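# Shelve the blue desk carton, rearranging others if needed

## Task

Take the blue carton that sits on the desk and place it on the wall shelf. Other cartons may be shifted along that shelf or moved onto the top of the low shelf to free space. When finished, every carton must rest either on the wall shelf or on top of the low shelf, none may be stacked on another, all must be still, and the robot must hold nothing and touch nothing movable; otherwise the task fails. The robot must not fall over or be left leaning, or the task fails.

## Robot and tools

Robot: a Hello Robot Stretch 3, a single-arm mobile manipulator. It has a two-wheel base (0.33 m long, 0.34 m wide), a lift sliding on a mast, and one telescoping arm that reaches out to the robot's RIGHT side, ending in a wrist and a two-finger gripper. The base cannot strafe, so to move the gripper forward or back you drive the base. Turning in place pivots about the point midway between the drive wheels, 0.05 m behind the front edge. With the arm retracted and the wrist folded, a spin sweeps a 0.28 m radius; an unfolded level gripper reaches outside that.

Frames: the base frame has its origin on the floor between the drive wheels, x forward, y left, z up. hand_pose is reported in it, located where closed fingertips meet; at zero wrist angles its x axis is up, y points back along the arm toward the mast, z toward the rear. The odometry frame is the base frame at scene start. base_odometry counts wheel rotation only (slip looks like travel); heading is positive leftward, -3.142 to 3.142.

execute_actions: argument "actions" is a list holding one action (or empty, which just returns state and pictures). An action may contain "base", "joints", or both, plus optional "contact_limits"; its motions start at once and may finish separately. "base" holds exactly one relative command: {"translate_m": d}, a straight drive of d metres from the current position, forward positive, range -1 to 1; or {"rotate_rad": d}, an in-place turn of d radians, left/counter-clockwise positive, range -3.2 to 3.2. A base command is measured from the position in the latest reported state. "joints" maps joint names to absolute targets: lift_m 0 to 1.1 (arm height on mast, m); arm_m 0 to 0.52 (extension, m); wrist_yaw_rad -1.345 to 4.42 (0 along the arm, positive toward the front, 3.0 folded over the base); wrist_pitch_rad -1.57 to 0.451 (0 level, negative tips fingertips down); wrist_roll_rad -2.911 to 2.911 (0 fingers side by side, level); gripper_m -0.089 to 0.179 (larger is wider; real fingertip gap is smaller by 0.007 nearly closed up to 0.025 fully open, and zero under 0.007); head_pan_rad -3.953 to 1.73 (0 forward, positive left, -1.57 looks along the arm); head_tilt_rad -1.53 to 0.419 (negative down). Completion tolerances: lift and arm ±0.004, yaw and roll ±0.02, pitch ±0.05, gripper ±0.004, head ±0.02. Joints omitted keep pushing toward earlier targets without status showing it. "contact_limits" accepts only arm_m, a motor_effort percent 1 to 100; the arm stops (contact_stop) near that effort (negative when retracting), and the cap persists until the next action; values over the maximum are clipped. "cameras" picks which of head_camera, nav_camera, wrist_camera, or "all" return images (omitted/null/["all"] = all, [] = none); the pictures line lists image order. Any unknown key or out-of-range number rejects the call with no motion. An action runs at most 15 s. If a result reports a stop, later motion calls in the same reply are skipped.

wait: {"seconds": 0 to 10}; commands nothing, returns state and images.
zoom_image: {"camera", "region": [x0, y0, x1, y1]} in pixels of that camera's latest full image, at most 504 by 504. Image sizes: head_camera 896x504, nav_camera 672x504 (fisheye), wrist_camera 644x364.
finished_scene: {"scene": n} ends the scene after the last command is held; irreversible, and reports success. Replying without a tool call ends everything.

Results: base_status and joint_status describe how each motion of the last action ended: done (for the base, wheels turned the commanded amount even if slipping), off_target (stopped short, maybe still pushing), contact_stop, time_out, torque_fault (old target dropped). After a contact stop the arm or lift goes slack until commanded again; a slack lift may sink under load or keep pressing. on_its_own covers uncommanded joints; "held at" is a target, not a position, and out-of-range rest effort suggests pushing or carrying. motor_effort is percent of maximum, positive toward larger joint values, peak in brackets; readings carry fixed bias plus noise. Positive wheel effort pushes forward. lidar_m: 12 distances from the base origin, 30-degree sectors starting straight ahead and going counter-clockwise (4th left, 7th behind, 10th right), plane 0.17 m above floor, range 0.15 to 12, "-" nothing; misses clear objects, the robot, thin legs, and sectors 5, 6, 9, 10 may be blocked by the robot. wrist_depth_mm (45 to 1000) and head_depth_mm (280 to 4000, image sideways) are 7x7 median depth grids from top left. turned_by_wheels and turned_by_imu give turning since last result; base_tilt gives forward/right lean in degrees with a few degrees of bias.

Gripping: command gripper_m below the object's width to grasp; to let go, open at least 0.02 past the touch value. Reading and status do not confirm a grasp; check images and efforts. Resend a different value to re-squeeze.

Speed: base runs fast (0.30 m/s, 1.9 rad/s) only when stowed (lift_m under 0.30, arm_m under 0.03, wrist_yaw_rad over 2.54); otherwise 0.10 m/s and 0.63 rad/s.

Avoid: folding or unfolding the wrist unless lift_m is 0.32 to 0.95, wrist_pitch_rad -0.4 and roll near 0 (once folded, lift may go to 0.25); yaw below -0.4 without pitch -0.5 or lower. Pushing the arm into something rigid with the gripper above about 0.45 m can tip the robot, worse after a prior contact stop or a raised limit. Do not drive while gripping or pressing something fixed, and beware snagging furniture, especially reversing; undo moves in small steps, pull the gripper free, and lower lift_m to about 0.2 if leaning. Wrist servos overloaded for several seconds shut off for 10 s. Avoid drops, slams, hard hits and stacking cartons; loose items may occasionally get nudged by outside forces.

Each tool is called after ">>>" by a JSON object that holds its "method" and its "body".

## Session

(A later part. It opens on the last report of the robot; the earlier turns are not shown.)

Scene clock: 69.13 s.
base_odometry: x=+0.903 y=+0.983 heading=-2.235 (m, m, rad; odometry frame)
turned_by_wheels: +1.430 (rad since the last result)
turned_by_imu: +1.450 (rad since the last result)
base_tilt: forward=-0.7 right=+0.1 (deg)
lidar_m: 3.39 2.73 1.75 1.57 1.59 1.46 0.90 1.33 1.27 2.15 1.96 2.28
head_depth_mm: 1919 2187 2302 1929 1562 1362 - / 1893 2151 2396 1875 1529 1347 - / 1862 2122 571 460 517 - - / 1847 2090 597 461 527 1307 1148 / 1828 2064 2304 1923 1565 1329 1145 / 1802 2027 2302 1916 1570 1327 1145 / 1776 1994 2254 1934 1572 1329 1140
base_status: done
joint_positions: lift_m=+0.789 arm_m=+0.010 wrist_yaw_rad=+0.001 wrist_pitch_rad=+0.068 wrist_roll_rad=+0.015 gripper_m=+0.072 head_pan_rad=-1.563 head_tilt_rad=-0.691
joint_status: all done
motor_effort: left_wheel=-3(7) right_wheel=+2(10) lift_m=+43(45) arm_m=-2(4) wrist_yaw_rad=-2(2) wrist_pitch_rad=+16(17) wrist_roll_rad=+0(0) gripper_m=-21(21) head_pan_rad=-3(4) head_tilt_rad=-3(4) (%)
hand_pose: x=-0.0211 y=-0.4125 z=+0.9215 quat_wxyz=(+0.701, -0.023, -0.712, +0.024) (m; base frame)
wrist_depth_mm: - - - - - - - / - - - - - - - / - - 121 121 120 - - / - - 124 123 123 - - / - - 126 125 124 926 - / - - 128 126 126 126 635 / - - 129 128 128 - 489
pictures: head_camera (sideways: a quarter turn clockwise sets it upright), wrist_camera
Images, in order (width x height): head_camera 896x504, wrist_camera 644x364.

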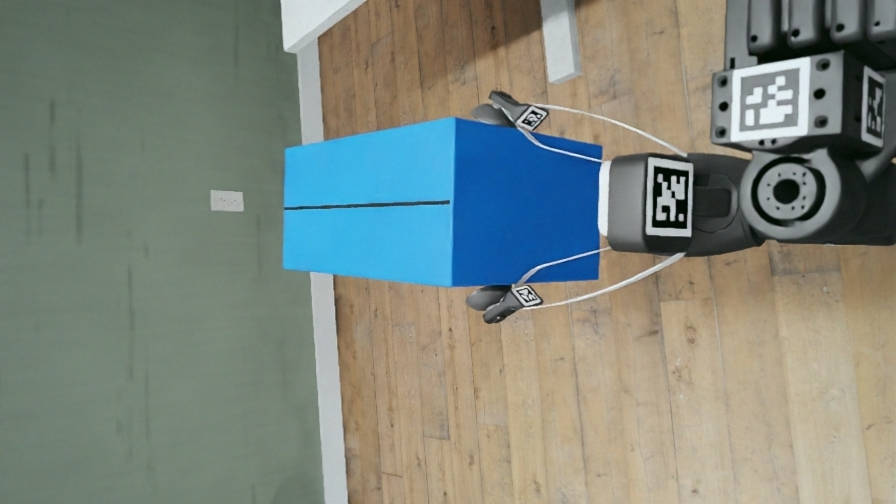

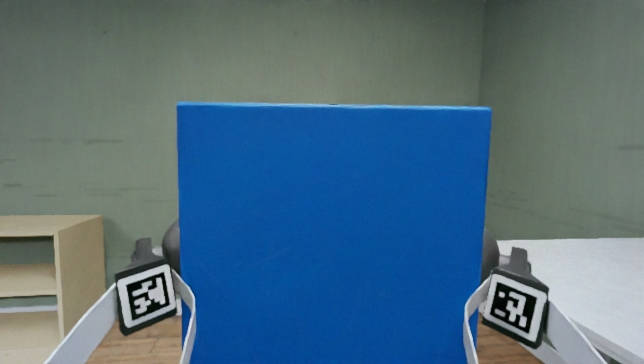

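>>> {"method": "execute_actions", "body": {"actions": [{"base":{"translate_m":1},"joints":{"lift_m":0.69}}], "cameras": []}}

>>> {"method": "execute_actions", "body": {"actions": [{"base":{"translate_m":1}}], "cameras": []}}

>>> {"method": "execute_actions", "body": {"actions": [{"base":{"translate_m":0.38}}], "cameras": []}}

>>> {"method": "execute_actions", "body": {"actions": [{"base":{"rotate_rad":1.67}}], "cameras": ["head_camera","wrist_camera"]}}

Scene clock: 81.07 s.
base_odometry: x=+0.286 y=+0.195 heading=-2.235 (m, m, rad; odometry frame)
turned_by_wheels: +0.000 (rad since the last result)
turned_by_imu: +0.003 (rad since the last result)
base_tilt: forward=-0.7 right=+0.1 (deg)
lidar_m: 2.43 2.45 1.92 1.75 1.77 2.14 1.90 2.01 2.19 1.60 1.66 2.47
head_depth_mm: 1771 2020 2276 1929 1571 1320 1189 / 1753 1967 2250 1927 1570 1331 - / 1729 1957 2193 590 532 1319 - / 1698 1931 2175 609 535 1326 1145 / 1677 1795 2002 1935 1577 1329 1143 / 1666 1782 2013 1922 1566 1329 1146 / 1646 1777 1907 1891 1570 1324 1138
base_status: done
joint_positions: lift_m=+0.690 arm_m=+0.010 wrist_yaw_rad=+0.001 wrist_pitch_rad=+0.068 wrist_roll_rad=+0.015 gripper_m=+0.072 head_pan_rad=-1.563 head_tilt_rad=-0.691
joint_status: all done
motor_effort: left_wheel=-3(4) right_wheel=+2(8) lift_m=+17(40) arm_m=-2(2) wrist_yaw_rad=-1(1) wrist_pitch_rad=+16(16) wrist_roll_rad=+0(0) gripper_m=-21(21) head_pan_rad=-4(4) head_tilt_rad=-3(3) (%)
hand_pose: x=-0.0211 y=-0.4125 z=+0.8226 quat_wxyz=(+0.701, -0.023, -0.712, +0.025) (m; base frame)
wrist_depth_mm: - - - - - - - / - - - - - - - / - - 121 121 121 - - / - - 123 122 122 - - / - - 125 124 124 - - / - - 128 127 126 126 - / - - 130 129 128 - -
pictures: none
No camera images: the call's "cameras" was empty. Leave "cameras" out to get every camera's image.

Scene clock: 92.47 s.
base_odometry: x=-0.330 y=-0.592 heading=-2.235 (m, m, rad; odometry frame)
turned_by_wheels: +0.000 (rad since the last result)
turned_by_imu: +0.003 (rad since the last result)
base_tilt: forward=-0.7 right=+0.1 (deg)
lidar_m: 1.43 1.45 1.78 1.91 1.93 2.37 2.90 2.92 1.80 1.43 1.85 1.58
head_depth_mm: 1617 1760 1995 1925 1571 1324 1186 / 1607 1758 1751 1894 1575 1327 - / 1583 1735 1754 589 532 1323 - / 1566 1707 1758 610 534 1329 1141 / 1548 1691 1827 1873 1574 1318 1142 / 1516 1706 1975 1931 1575 1324 1143 / 1506 1701 1939 1936 1553 1324 1139
base_status: done
joint_positions: lift_m=+0.690 arm_m=+0.010 wrist_yaw_rad=+0.001 wrist_pitch_rad=+0.068 wrist_roll_rad=+0.015 gripper_m=+0.072 head_pan_rad=-1.563 head_tilt_rad=-0.691
joint_status: not commanded
motor_effort: left_wheel=-3(4) right_wheel=+2(6) lift_m=+17(17) arm_m=-2(2) wrist_yaw_rad=-2(2) wrist_pitch_rad=+16(16) wrist_roll_rad=+0(0) gripper_m=-21(21) head_pan_rad=-3(4) head_tilt_rad=-4(4) (%)
hand_pose: x=-0.0211 y=-0.4125 z=+0.8226 quat_wxyz=(+0.701, -0.023, -0.712, +0.025) (m; base frame)
wrist_depth_mm: - - - - - - - / - - - - - - - / - - 121 121 120 - - / - - 124 123 122 - - / - - 125 125 124 - - / - - 128 127 126 126 - / - - 129 129 129 - -
pictures: none
No camera images: the call's "cameras" was empty. Leave "cameras" out to get every camera's image.

Scene clock: 97.67 s.
base_odometry: x=-0.564 y=-0.892 heading=-2.235 (m, m, rad; odometry frame)
turned_by_wheels: +0.000 (rad since the last result)
turned_by_imu: +0.001 (rad since the last result)
base_tilt: forward=-0.7 right=+0.1 (deg)
lidar_m: 1.06 1.07 1.31 1.97 1.99 2.45 3.25 3.02 1.62 1.39 1.79 1.17
head_depth_mm: 1567 1713 1751 1862 1572 1324 1188 / 1543 1693 1824 1874 1568 1330 - / 1537 1671 1587 590 532 1324 - / 1511 1697 1901 609 535 1323 1144 / 1496 1692 1948 1911 1568 1325 1144 / 1468 1673 1914 1932 1566 1322 1142 / 1449 1638 1890 1940 1566 1324 1145
base_status: done
joint_positions: lift_m=+0.690 arm_m=+0.010 wrist_yaw_rad=+0.001 wrist_pitch_rad=+0.068 wrist_roll_rad=+0.015 gripper_m=+0.072 head_pan_rad=-1.563 head_tilt_rad=-0.691
joint_status: not commanded
motor_effort: left_wheel=-3(4) right_wheel=+3(8) lift_m=+17(17) arm_m=-2(2) wrist_yaw_rad=-1(0) wrist_pitch_rad=+16(16) wrist_roll_rad=+0(0) gripper_m=-21(20) head_pan_rad=-4(4) head_tilt_rad=-4(4) (%)
hand_pose: x=-0.0211 y=-0.4125 z=+0.8226 quat_wxyz=(+0.701, -0.023, -0.712, +0.025) (m; base frame)
wrist_depth_mm: - - - - - - - / - - - - - - - / - - 122 121 121 - - / - - 123 123 122 - - / - - 125 124 125 - - / - - 127 127 126 126 - / - - 130 129 128 - -
pictures: none
No camera images: the call's "cameras" was empty. Leave "cameras" out to get every camera's image.

Scene clock: 101.27 s.
base_odometry: x=-0.564 y=-0.892 heading=-0.565 (m, m, rad; odometry frame)
turned_by_wheels: +1.670 (rad since the last result)
turned_by_imu: +1.693 (rad since the last result)
base_tilt: forward=-0.7 right=+0.1 (deg)
lidar_m: 1.97 2.02 2.68 3.24 2.65 1.62 1.39 1.59 1.12 1.06 1.09 1.44
head_depth_mm: 885 1007 935 1378 1538 1326 1192 / 880 1004 918 1379 1530 1324 - / 881 1004 912 590 532 1324 - / 881 1002 1104 610 534 1323 1139 / 881 1000 1104 1362 1531 1323 1140 / 880 1000 928 1371 1529 1322 1145 / 879 998 926 1358 1526 1327 1136
base_status: done
joint_positions: lift_m=+0.690 arm_m=+0.010 wrist_yaw_rad=+0.001 wrist_pitch_rad=+0.068 wrist_roll_rad=+0.015 gripper_m=+0.072 head_pan_rad=-1.563 head_tilt_rad=-0.691
joint_status: not commanded
motor_effort: left_wheel=-2(7) right_wheel=+2(6) lift_m=+17(17) arm_m=-3(2) wrist_yaw_rad=-2(1) wrist_pitch_rad=+16(16) wrist_roll_rad=+0(0) gripper_m=-19(21) head_pan_rad=-4(4) head_tilt_rad=-4(4) (%)
hand_pose: x=-0.0211 y=-0.4125 z=+0.8226 quat_wxyz=(+0.701, -0.023, -0.712, +0.025) (m; base frame)
wrist_depth_mm: 790 767 791 797 795 799 839 / 795 788 800 803 822 837 829 / 815 793 122 121 121 825 835 / 559 573 123 123 122 608 870 / 566 573 125 125 124 619 598 / 559 581 127 127 126 126 864 / 854 847 130 129 128 896 925
pictures: head_camera (sideways: a quarter turn clockwise sets it upright), wrist_camera
Images, in order (width x height): head_camera 896x504, wrist_camera 644x364.

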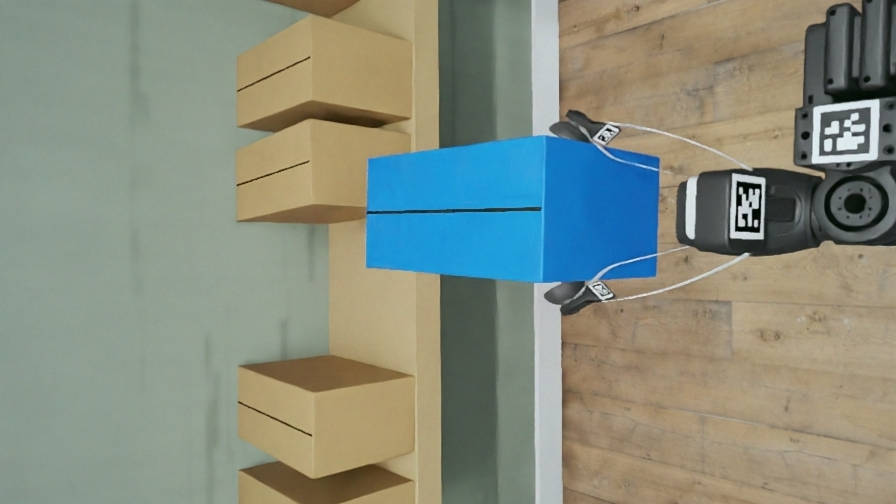

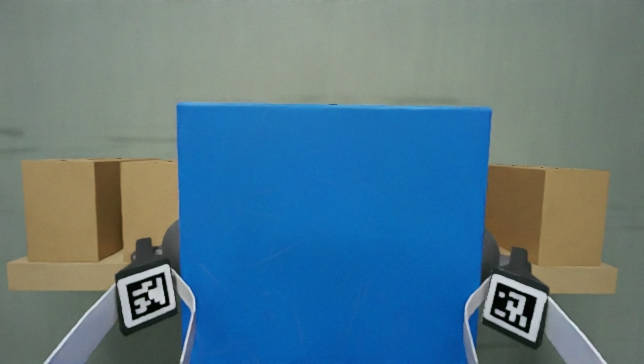

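>>> {"method": "execute_actions", "body": {"actions": [{"base":{"translate_m":0.112},"joints":{"arm_m":0.44}}], "cameras": []}}

>>> {"method": "execute_actions", "body": {"actions": [{"joints":{"lift_m":0.65}}], "cameras": ["head_camera","wrist_camera"]}}

Scene clock: 105.97 s.
base_odometry: x=-0.470 y=-0.952 heading=-0.565 (m, m, rad; odometry frame)
turned_by_wheels: +0.000 (rad since the last result)
turned_by_imu: +0.001 (rad since the last result)
base_tilt: forward=-0.7 right=+0.1 (deg)
lidar_m: 1.86 1.91 2.53 3.25 2.82 1.72 1.50 1.58 1.11 1.06 1.09 1.43
head_depth_mm: 881 996 922 1360 1527 1354 - / 881 997 923 984 1537 1331 1139 / 876 980 876 1433 1526 1327 1141 / 877 981 876 1372 1530 1324 1148 / 881 996 925 1356 1543 1328 1142 / 875 999 923 1350 1531 1324 1146 / 871 992 898 1360 1527 1323 1139
base_status: done
joint_positions: lift_m=+0.690 arm_m=+0.440 wrist_yaw_rad=+0.001 wrist_pitch_rad=+0.068 wrist_roll_rad=+0.015 gripper_m=+0.072 head_pan_rad=-1.563 head_tilt_rad=-0.691
joint_status: all done
motor_effort: left_wheel=-3(5) right_wheel=+2(6) lift_m=+17(16) arm_m=+2(3) wrist_yaw_rad=-1(1) wrist_pitch_rad=+16(16) wrist_roll_rad=+0(0) gripper_m=-21(20) head_pan_rad=-5(3) head_tilt_rad=-4(4) (%)
hand_pose: x=-0.0211 y=-0.8420 z=+0.8227 quat_wxyz=(+0.701, -0.023, -0.712, +0.024) (m; base frame)
wrist_depth_mm: 366 360 364 371 374 375 379 / 368 372 378 376 380 385 388 / 371 375 121 121 120 386 396 / 205 260 123 123 122 217 291 / 161 210 125 125 124 193 151 / 162 197 128 127 126 126 151 / 155 245 130 129 128 215 144
pictures: none
No camera images: the call's "cameras" was empty. Leave "cameras" out to get every camera's image.

Scene clock: 107.13 s.
base_odometry: x=-0.470 y=-0.952 heading=-0.565 (m, m, rad; odometry frame)
turned_by_wheels: +0.000 (rad since the last result)
turned_by_imu: +0.000 (rad since the last result)
base_tilt: forward=-0.7 right=+0.1 (deg)
lidar_m: 1.86 1.90 2.52 3.23 2.81 1.72 1.50 1.58 1.11 1.06 1.09 1.43
head_depth_mm: 879 1003 922 1373 1535 1317 1140 / 880 1000 920 991 - 1295 1134 / 879 996 920 - 1524 1325 1145 / 877 997 919 1378 1530 1324 1137 / 876 994 922 1354 1529 1319 1139 / 875 993 923 1360 1535 1321 1144 / 875 989 900 1349 1535 1323 1141
base_status: not commanded
joint_positions: lift_m=+0.650 arm_m=+0.440 wrist_yaw_rad=+0.001 wrist_pitch_rad=+0.068 wrist_roll_rad=+0.015 gripper_m=+0.072 head_pan_rad=-1.563 head_tilt_rad=-0.691
joint_status: all done
motor_effort: left_wheel=-3(3) right_wheel=+2(2) lift_m=+17(19) arm_m=+2(2) wrist_yaw_rad=-2(1) wrist_pitch_rad=+16(16) wrist_roll_rad=+0(0) gripper_m=-21(21) head_pan_rad=-5(4) head_tilt_rad=-3(4) (%)
hand_pose: x=-0.0211 y=-0.8420 z=+0.7826 quat_wxyz=(+0.701, -0.023, -0.712, +0.024) (m; base frame)
wrist_depth_mm: 361 364 369 366 372 370 380 / 365 370 376 375 379 381 386 / 164 221 122 121 120 205 158 / 161 223 123 123 123 193 150 / 162 211 126 125 124 192 151 / 162 197 128 126 126 126 151 / 155 246 129 129 128 214 144
pictures: head_camera (sideways: a quarter turn clockwise sets it upright), wrist_camera
Images, in order (width x height): head_camera 896x504, wrist_camera 644x364.

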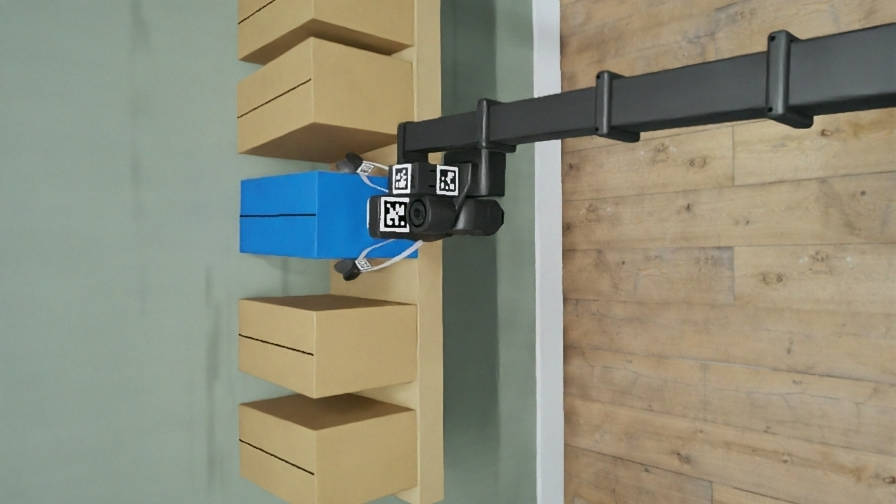

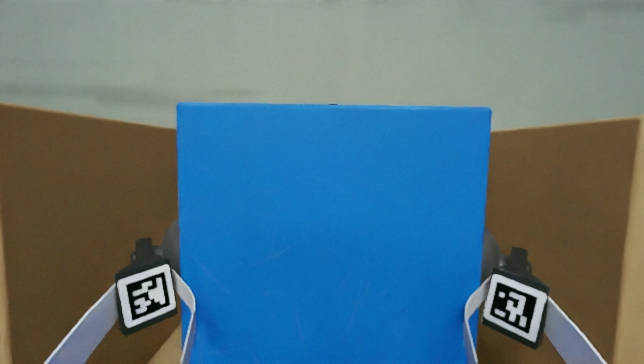

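>>> {"method": "execute_actions", "body": {"actions": [{"joints":{"lift_m":0.642,"arm_m":0.452}}], "cameras": []}}

>>> {"method": "execute_actions", "body": {"actions": [{"joints":{"gripper_m":0.162}}], "cameras": []}}

>>> {"method": "execute_actions", "body": {"actions": [{"joints":{"arm_m":0.33}}], "cameras": ["head_camera"]}}

>>> {"method": "finished_scene", "body": {"scene": 2}}

Scene clock: 108.43 s.
base_odometry: x=-0.470 y=-0.952 heading=-0.565 (m, m, rad; odometry frame)
turned_by_wheels: +0.000 (rad since the last result)
turned_by_imu: +0.000 (rad since the last result)
base_tilt: forward=-0.7 right=+0.0 (deg)
lidar_m: 1.86 1.91 2.53 3.26 2.82 1.72 1.50 1.58 1.11 1.06 1.08 1.44
head_depth_mm: 881 999 925 1365 1528 1329 1144 / 881 995 921 995 - - 1124 / 879 999 930 - 1531 1321 1146 / 878 999 928 1375 1525 1327 1144 / 877 994 922 1361 1533 1324 1141 / 874 995 927 1354 1530 1326 1148 / 872 991 900 1351 1528 1327 1141
base_status: not commanded
joint_positions: lift_m=+0.643 arm_m=+0.451 wrist_yaw_rad=+0.001 wrist_pitch_rad=+0.095 wrist_roll_rad=+0.015 gripper_m=+0.072 head_pan_rad=-1.563 head_tilt_rad=-0.691
joint_status: all done
motor_effort: left_wheel=-3(3) right_wheel=+4(4) lift_m=+14(13) arm_m=+5(5) wrist_yaw_rad=-1(2) wrist_pitch_rad=+3(16) wrist_roll_rad=+0(0) gripper_m=-21(20) head_pan_rad=-4(3) head_tilt_rad=-4(5) (%)
hand_pose: x=-0.0211 y=-0.8537 z=+0.7816 quat_wxyz=(+0.701, -0.033, -0.712, +0.034) (m; base frame)
wrist_depth_mm: 355 355 363 366 363 370 378 / 363 362 370 369 371 375 377 / 165 263 123 123 122 203 157 / 161 223 124 124 124 191 150 / 161 211 126 126 125 191 150 / 162 197 127 127 126 125 149 / 155 246 129 128 127 214 143
pictures: none
No camera images: the call's "cameras" was empty. Leave "cameras" out to get every camera's image.

Scene clock: 109.83 s.
base_odometry: x=-0.470 y=-0.952 heading=-0.565 (m, m, rad; odometry frame)
turned_by_wheels: +0.000 (rad since the last result)
turned_by_imu: +0.000 (rad since the last result)
base_tilt: forward=-0.7 right=+0.1 (deg)
lidar_m: 1.85 1.91 2.53 3.24 2.81 1.71 1.50 1.58 1.11 1.06 1.08 1.43
head_depth_mm: 880 995 922 1374 1525 1327 1143 / 881 997 922 991 - - 1121 / 878 999 929 - 1535 1325 1140 / 879 996 921 1390 1546 1327 1144 / 879 997 926 1359 1530 1326 1147 / 876 994 922 1354 1528 1325 1145 / 874 994 897 1350 1534 1319 1142
base_status: not commanded
joint_positions: lift_m=+0.643 arm_m=+0.452 wrist_yaw_rad=+0.001 wrist_pitch_rad=+0.084 wrist_roll_rad=+0.015 gripper_m=+0.162 head_pan_rad=-1.563 head_tilt_rad=-0.691
joint_status: all done
motor_effort: left_wheel=-3(4) right_wheel=+4(4) lift_m=+15(16) arm_m=+2(5) wrist_yaw_rad=-1(1) wrist_pitch_rad=+9(9) wrist_roll_rad=+0(0) gripper_m=+0(87) head_pan_rad=-3(5) head_tilt_rad=-3(3) (%)
hand_pose: x=-0.0211 y=-0.8541 z=+0.7788 quat_wxyz=(+0.701, -0.029, -0.712, +0.030) (m; base frame)
wrist_depth_mm: 357 357 356 365 360 367 369 / 362 360 365 363 368 374 371 / 160 225 122 121 121 203 150 / 162 225 123 123 122 191 149 / 162 210 125 125 124 186 149 / 158 - 127 126 126 125 143 / - 228 128 128 126 201 138
pictures: none
No camera images: the call's "cameras" was empty. Leave "cameras" out to get every camera's image.

Scene clock: 112.00 s.
base_odometry: x=-0.470 y=-0.952 heading=-0.565 (m, m, rad; odometry frame)
turned_by_wheels: +0.000 (rad since the last result)
turned_by_imu: +0.000 (rad since the last result)
base_tilt: forward=-0.7 right=+0.1 (deg)
lidar_m: 1.86 1.91 2.52 3.25 2.81 1.72 1.50 1.58 1.11 1.06 1.08 1.43
head_depth_mm: 879 1001 924 1362 1521 1327 1160 / 880 997 924 1176 1528 - 1137 / 877 996 924 991 1494 1335 1144 / 877 994 934 1356 1526 1325 1145 / 877 992 922 1359 1530 1321 1146 / 877 996 925 1357 1524 1327 1145 / 874 993 903 1348 1533 1319 1142
base_status: not commanded
joint_positions: lift_m=+0.643 arm_m=+0.330 wrist_yaw_rad=+0.001 wrist_pitch_rad=+0.083 wrist_roll_rad=+0.015 gripper_m=+0.162 head_pan_rad=-1.563 head_tilt_rad=-0.691
joint_status: all done
motor_effort: left_wheel=-4(3) right_wheel=+3(4) lift_m=+16(16) arm_m=-2(2) wrist_yaw_rad=-2(1) wrist_pitch_rad=+9(9) wrist_roll_rad=-1(0) gripper_m=+0(1) head_pan_rad=-3(5) head_tilt_rad=-4(4) (%)
hand_pose: x=-0.0211 y=-0.7326 z=+0.7785 quat_wxyz=(+0.701, -0.028, -0.712, +0.030) (m; base frame)
wrist_depth_mm: 460 471 475 477 479 483 485 / 475 485 487 491 488 492 499 / 235 254 486 245 497 287 501 / 237 235 344 247 311 247 252 / 238 241 346 248 313 252 254 / 243 - 331 249 311 275 258 / 244 245 260 254 253 258 263
pictures: head_camera (sideways: a quarter turn clockwise sets it upright)
Images, in order (width x height): head_camera 896x504.

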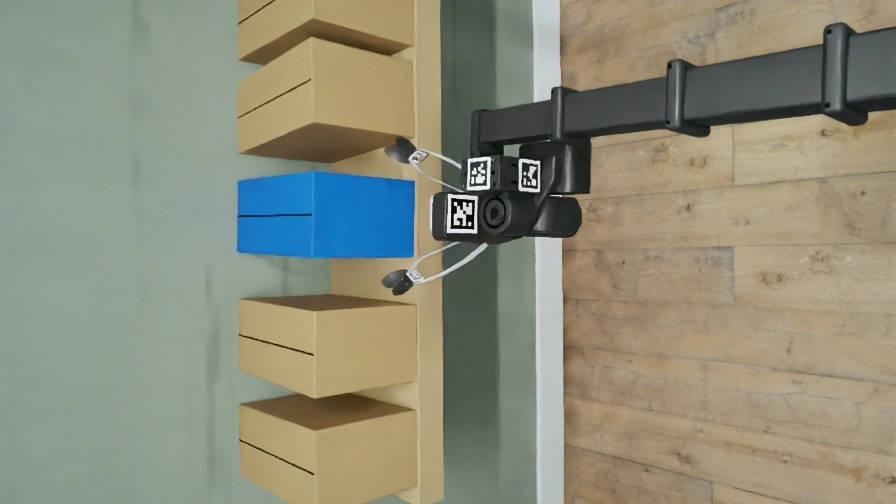

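The scene is finished: the task was done.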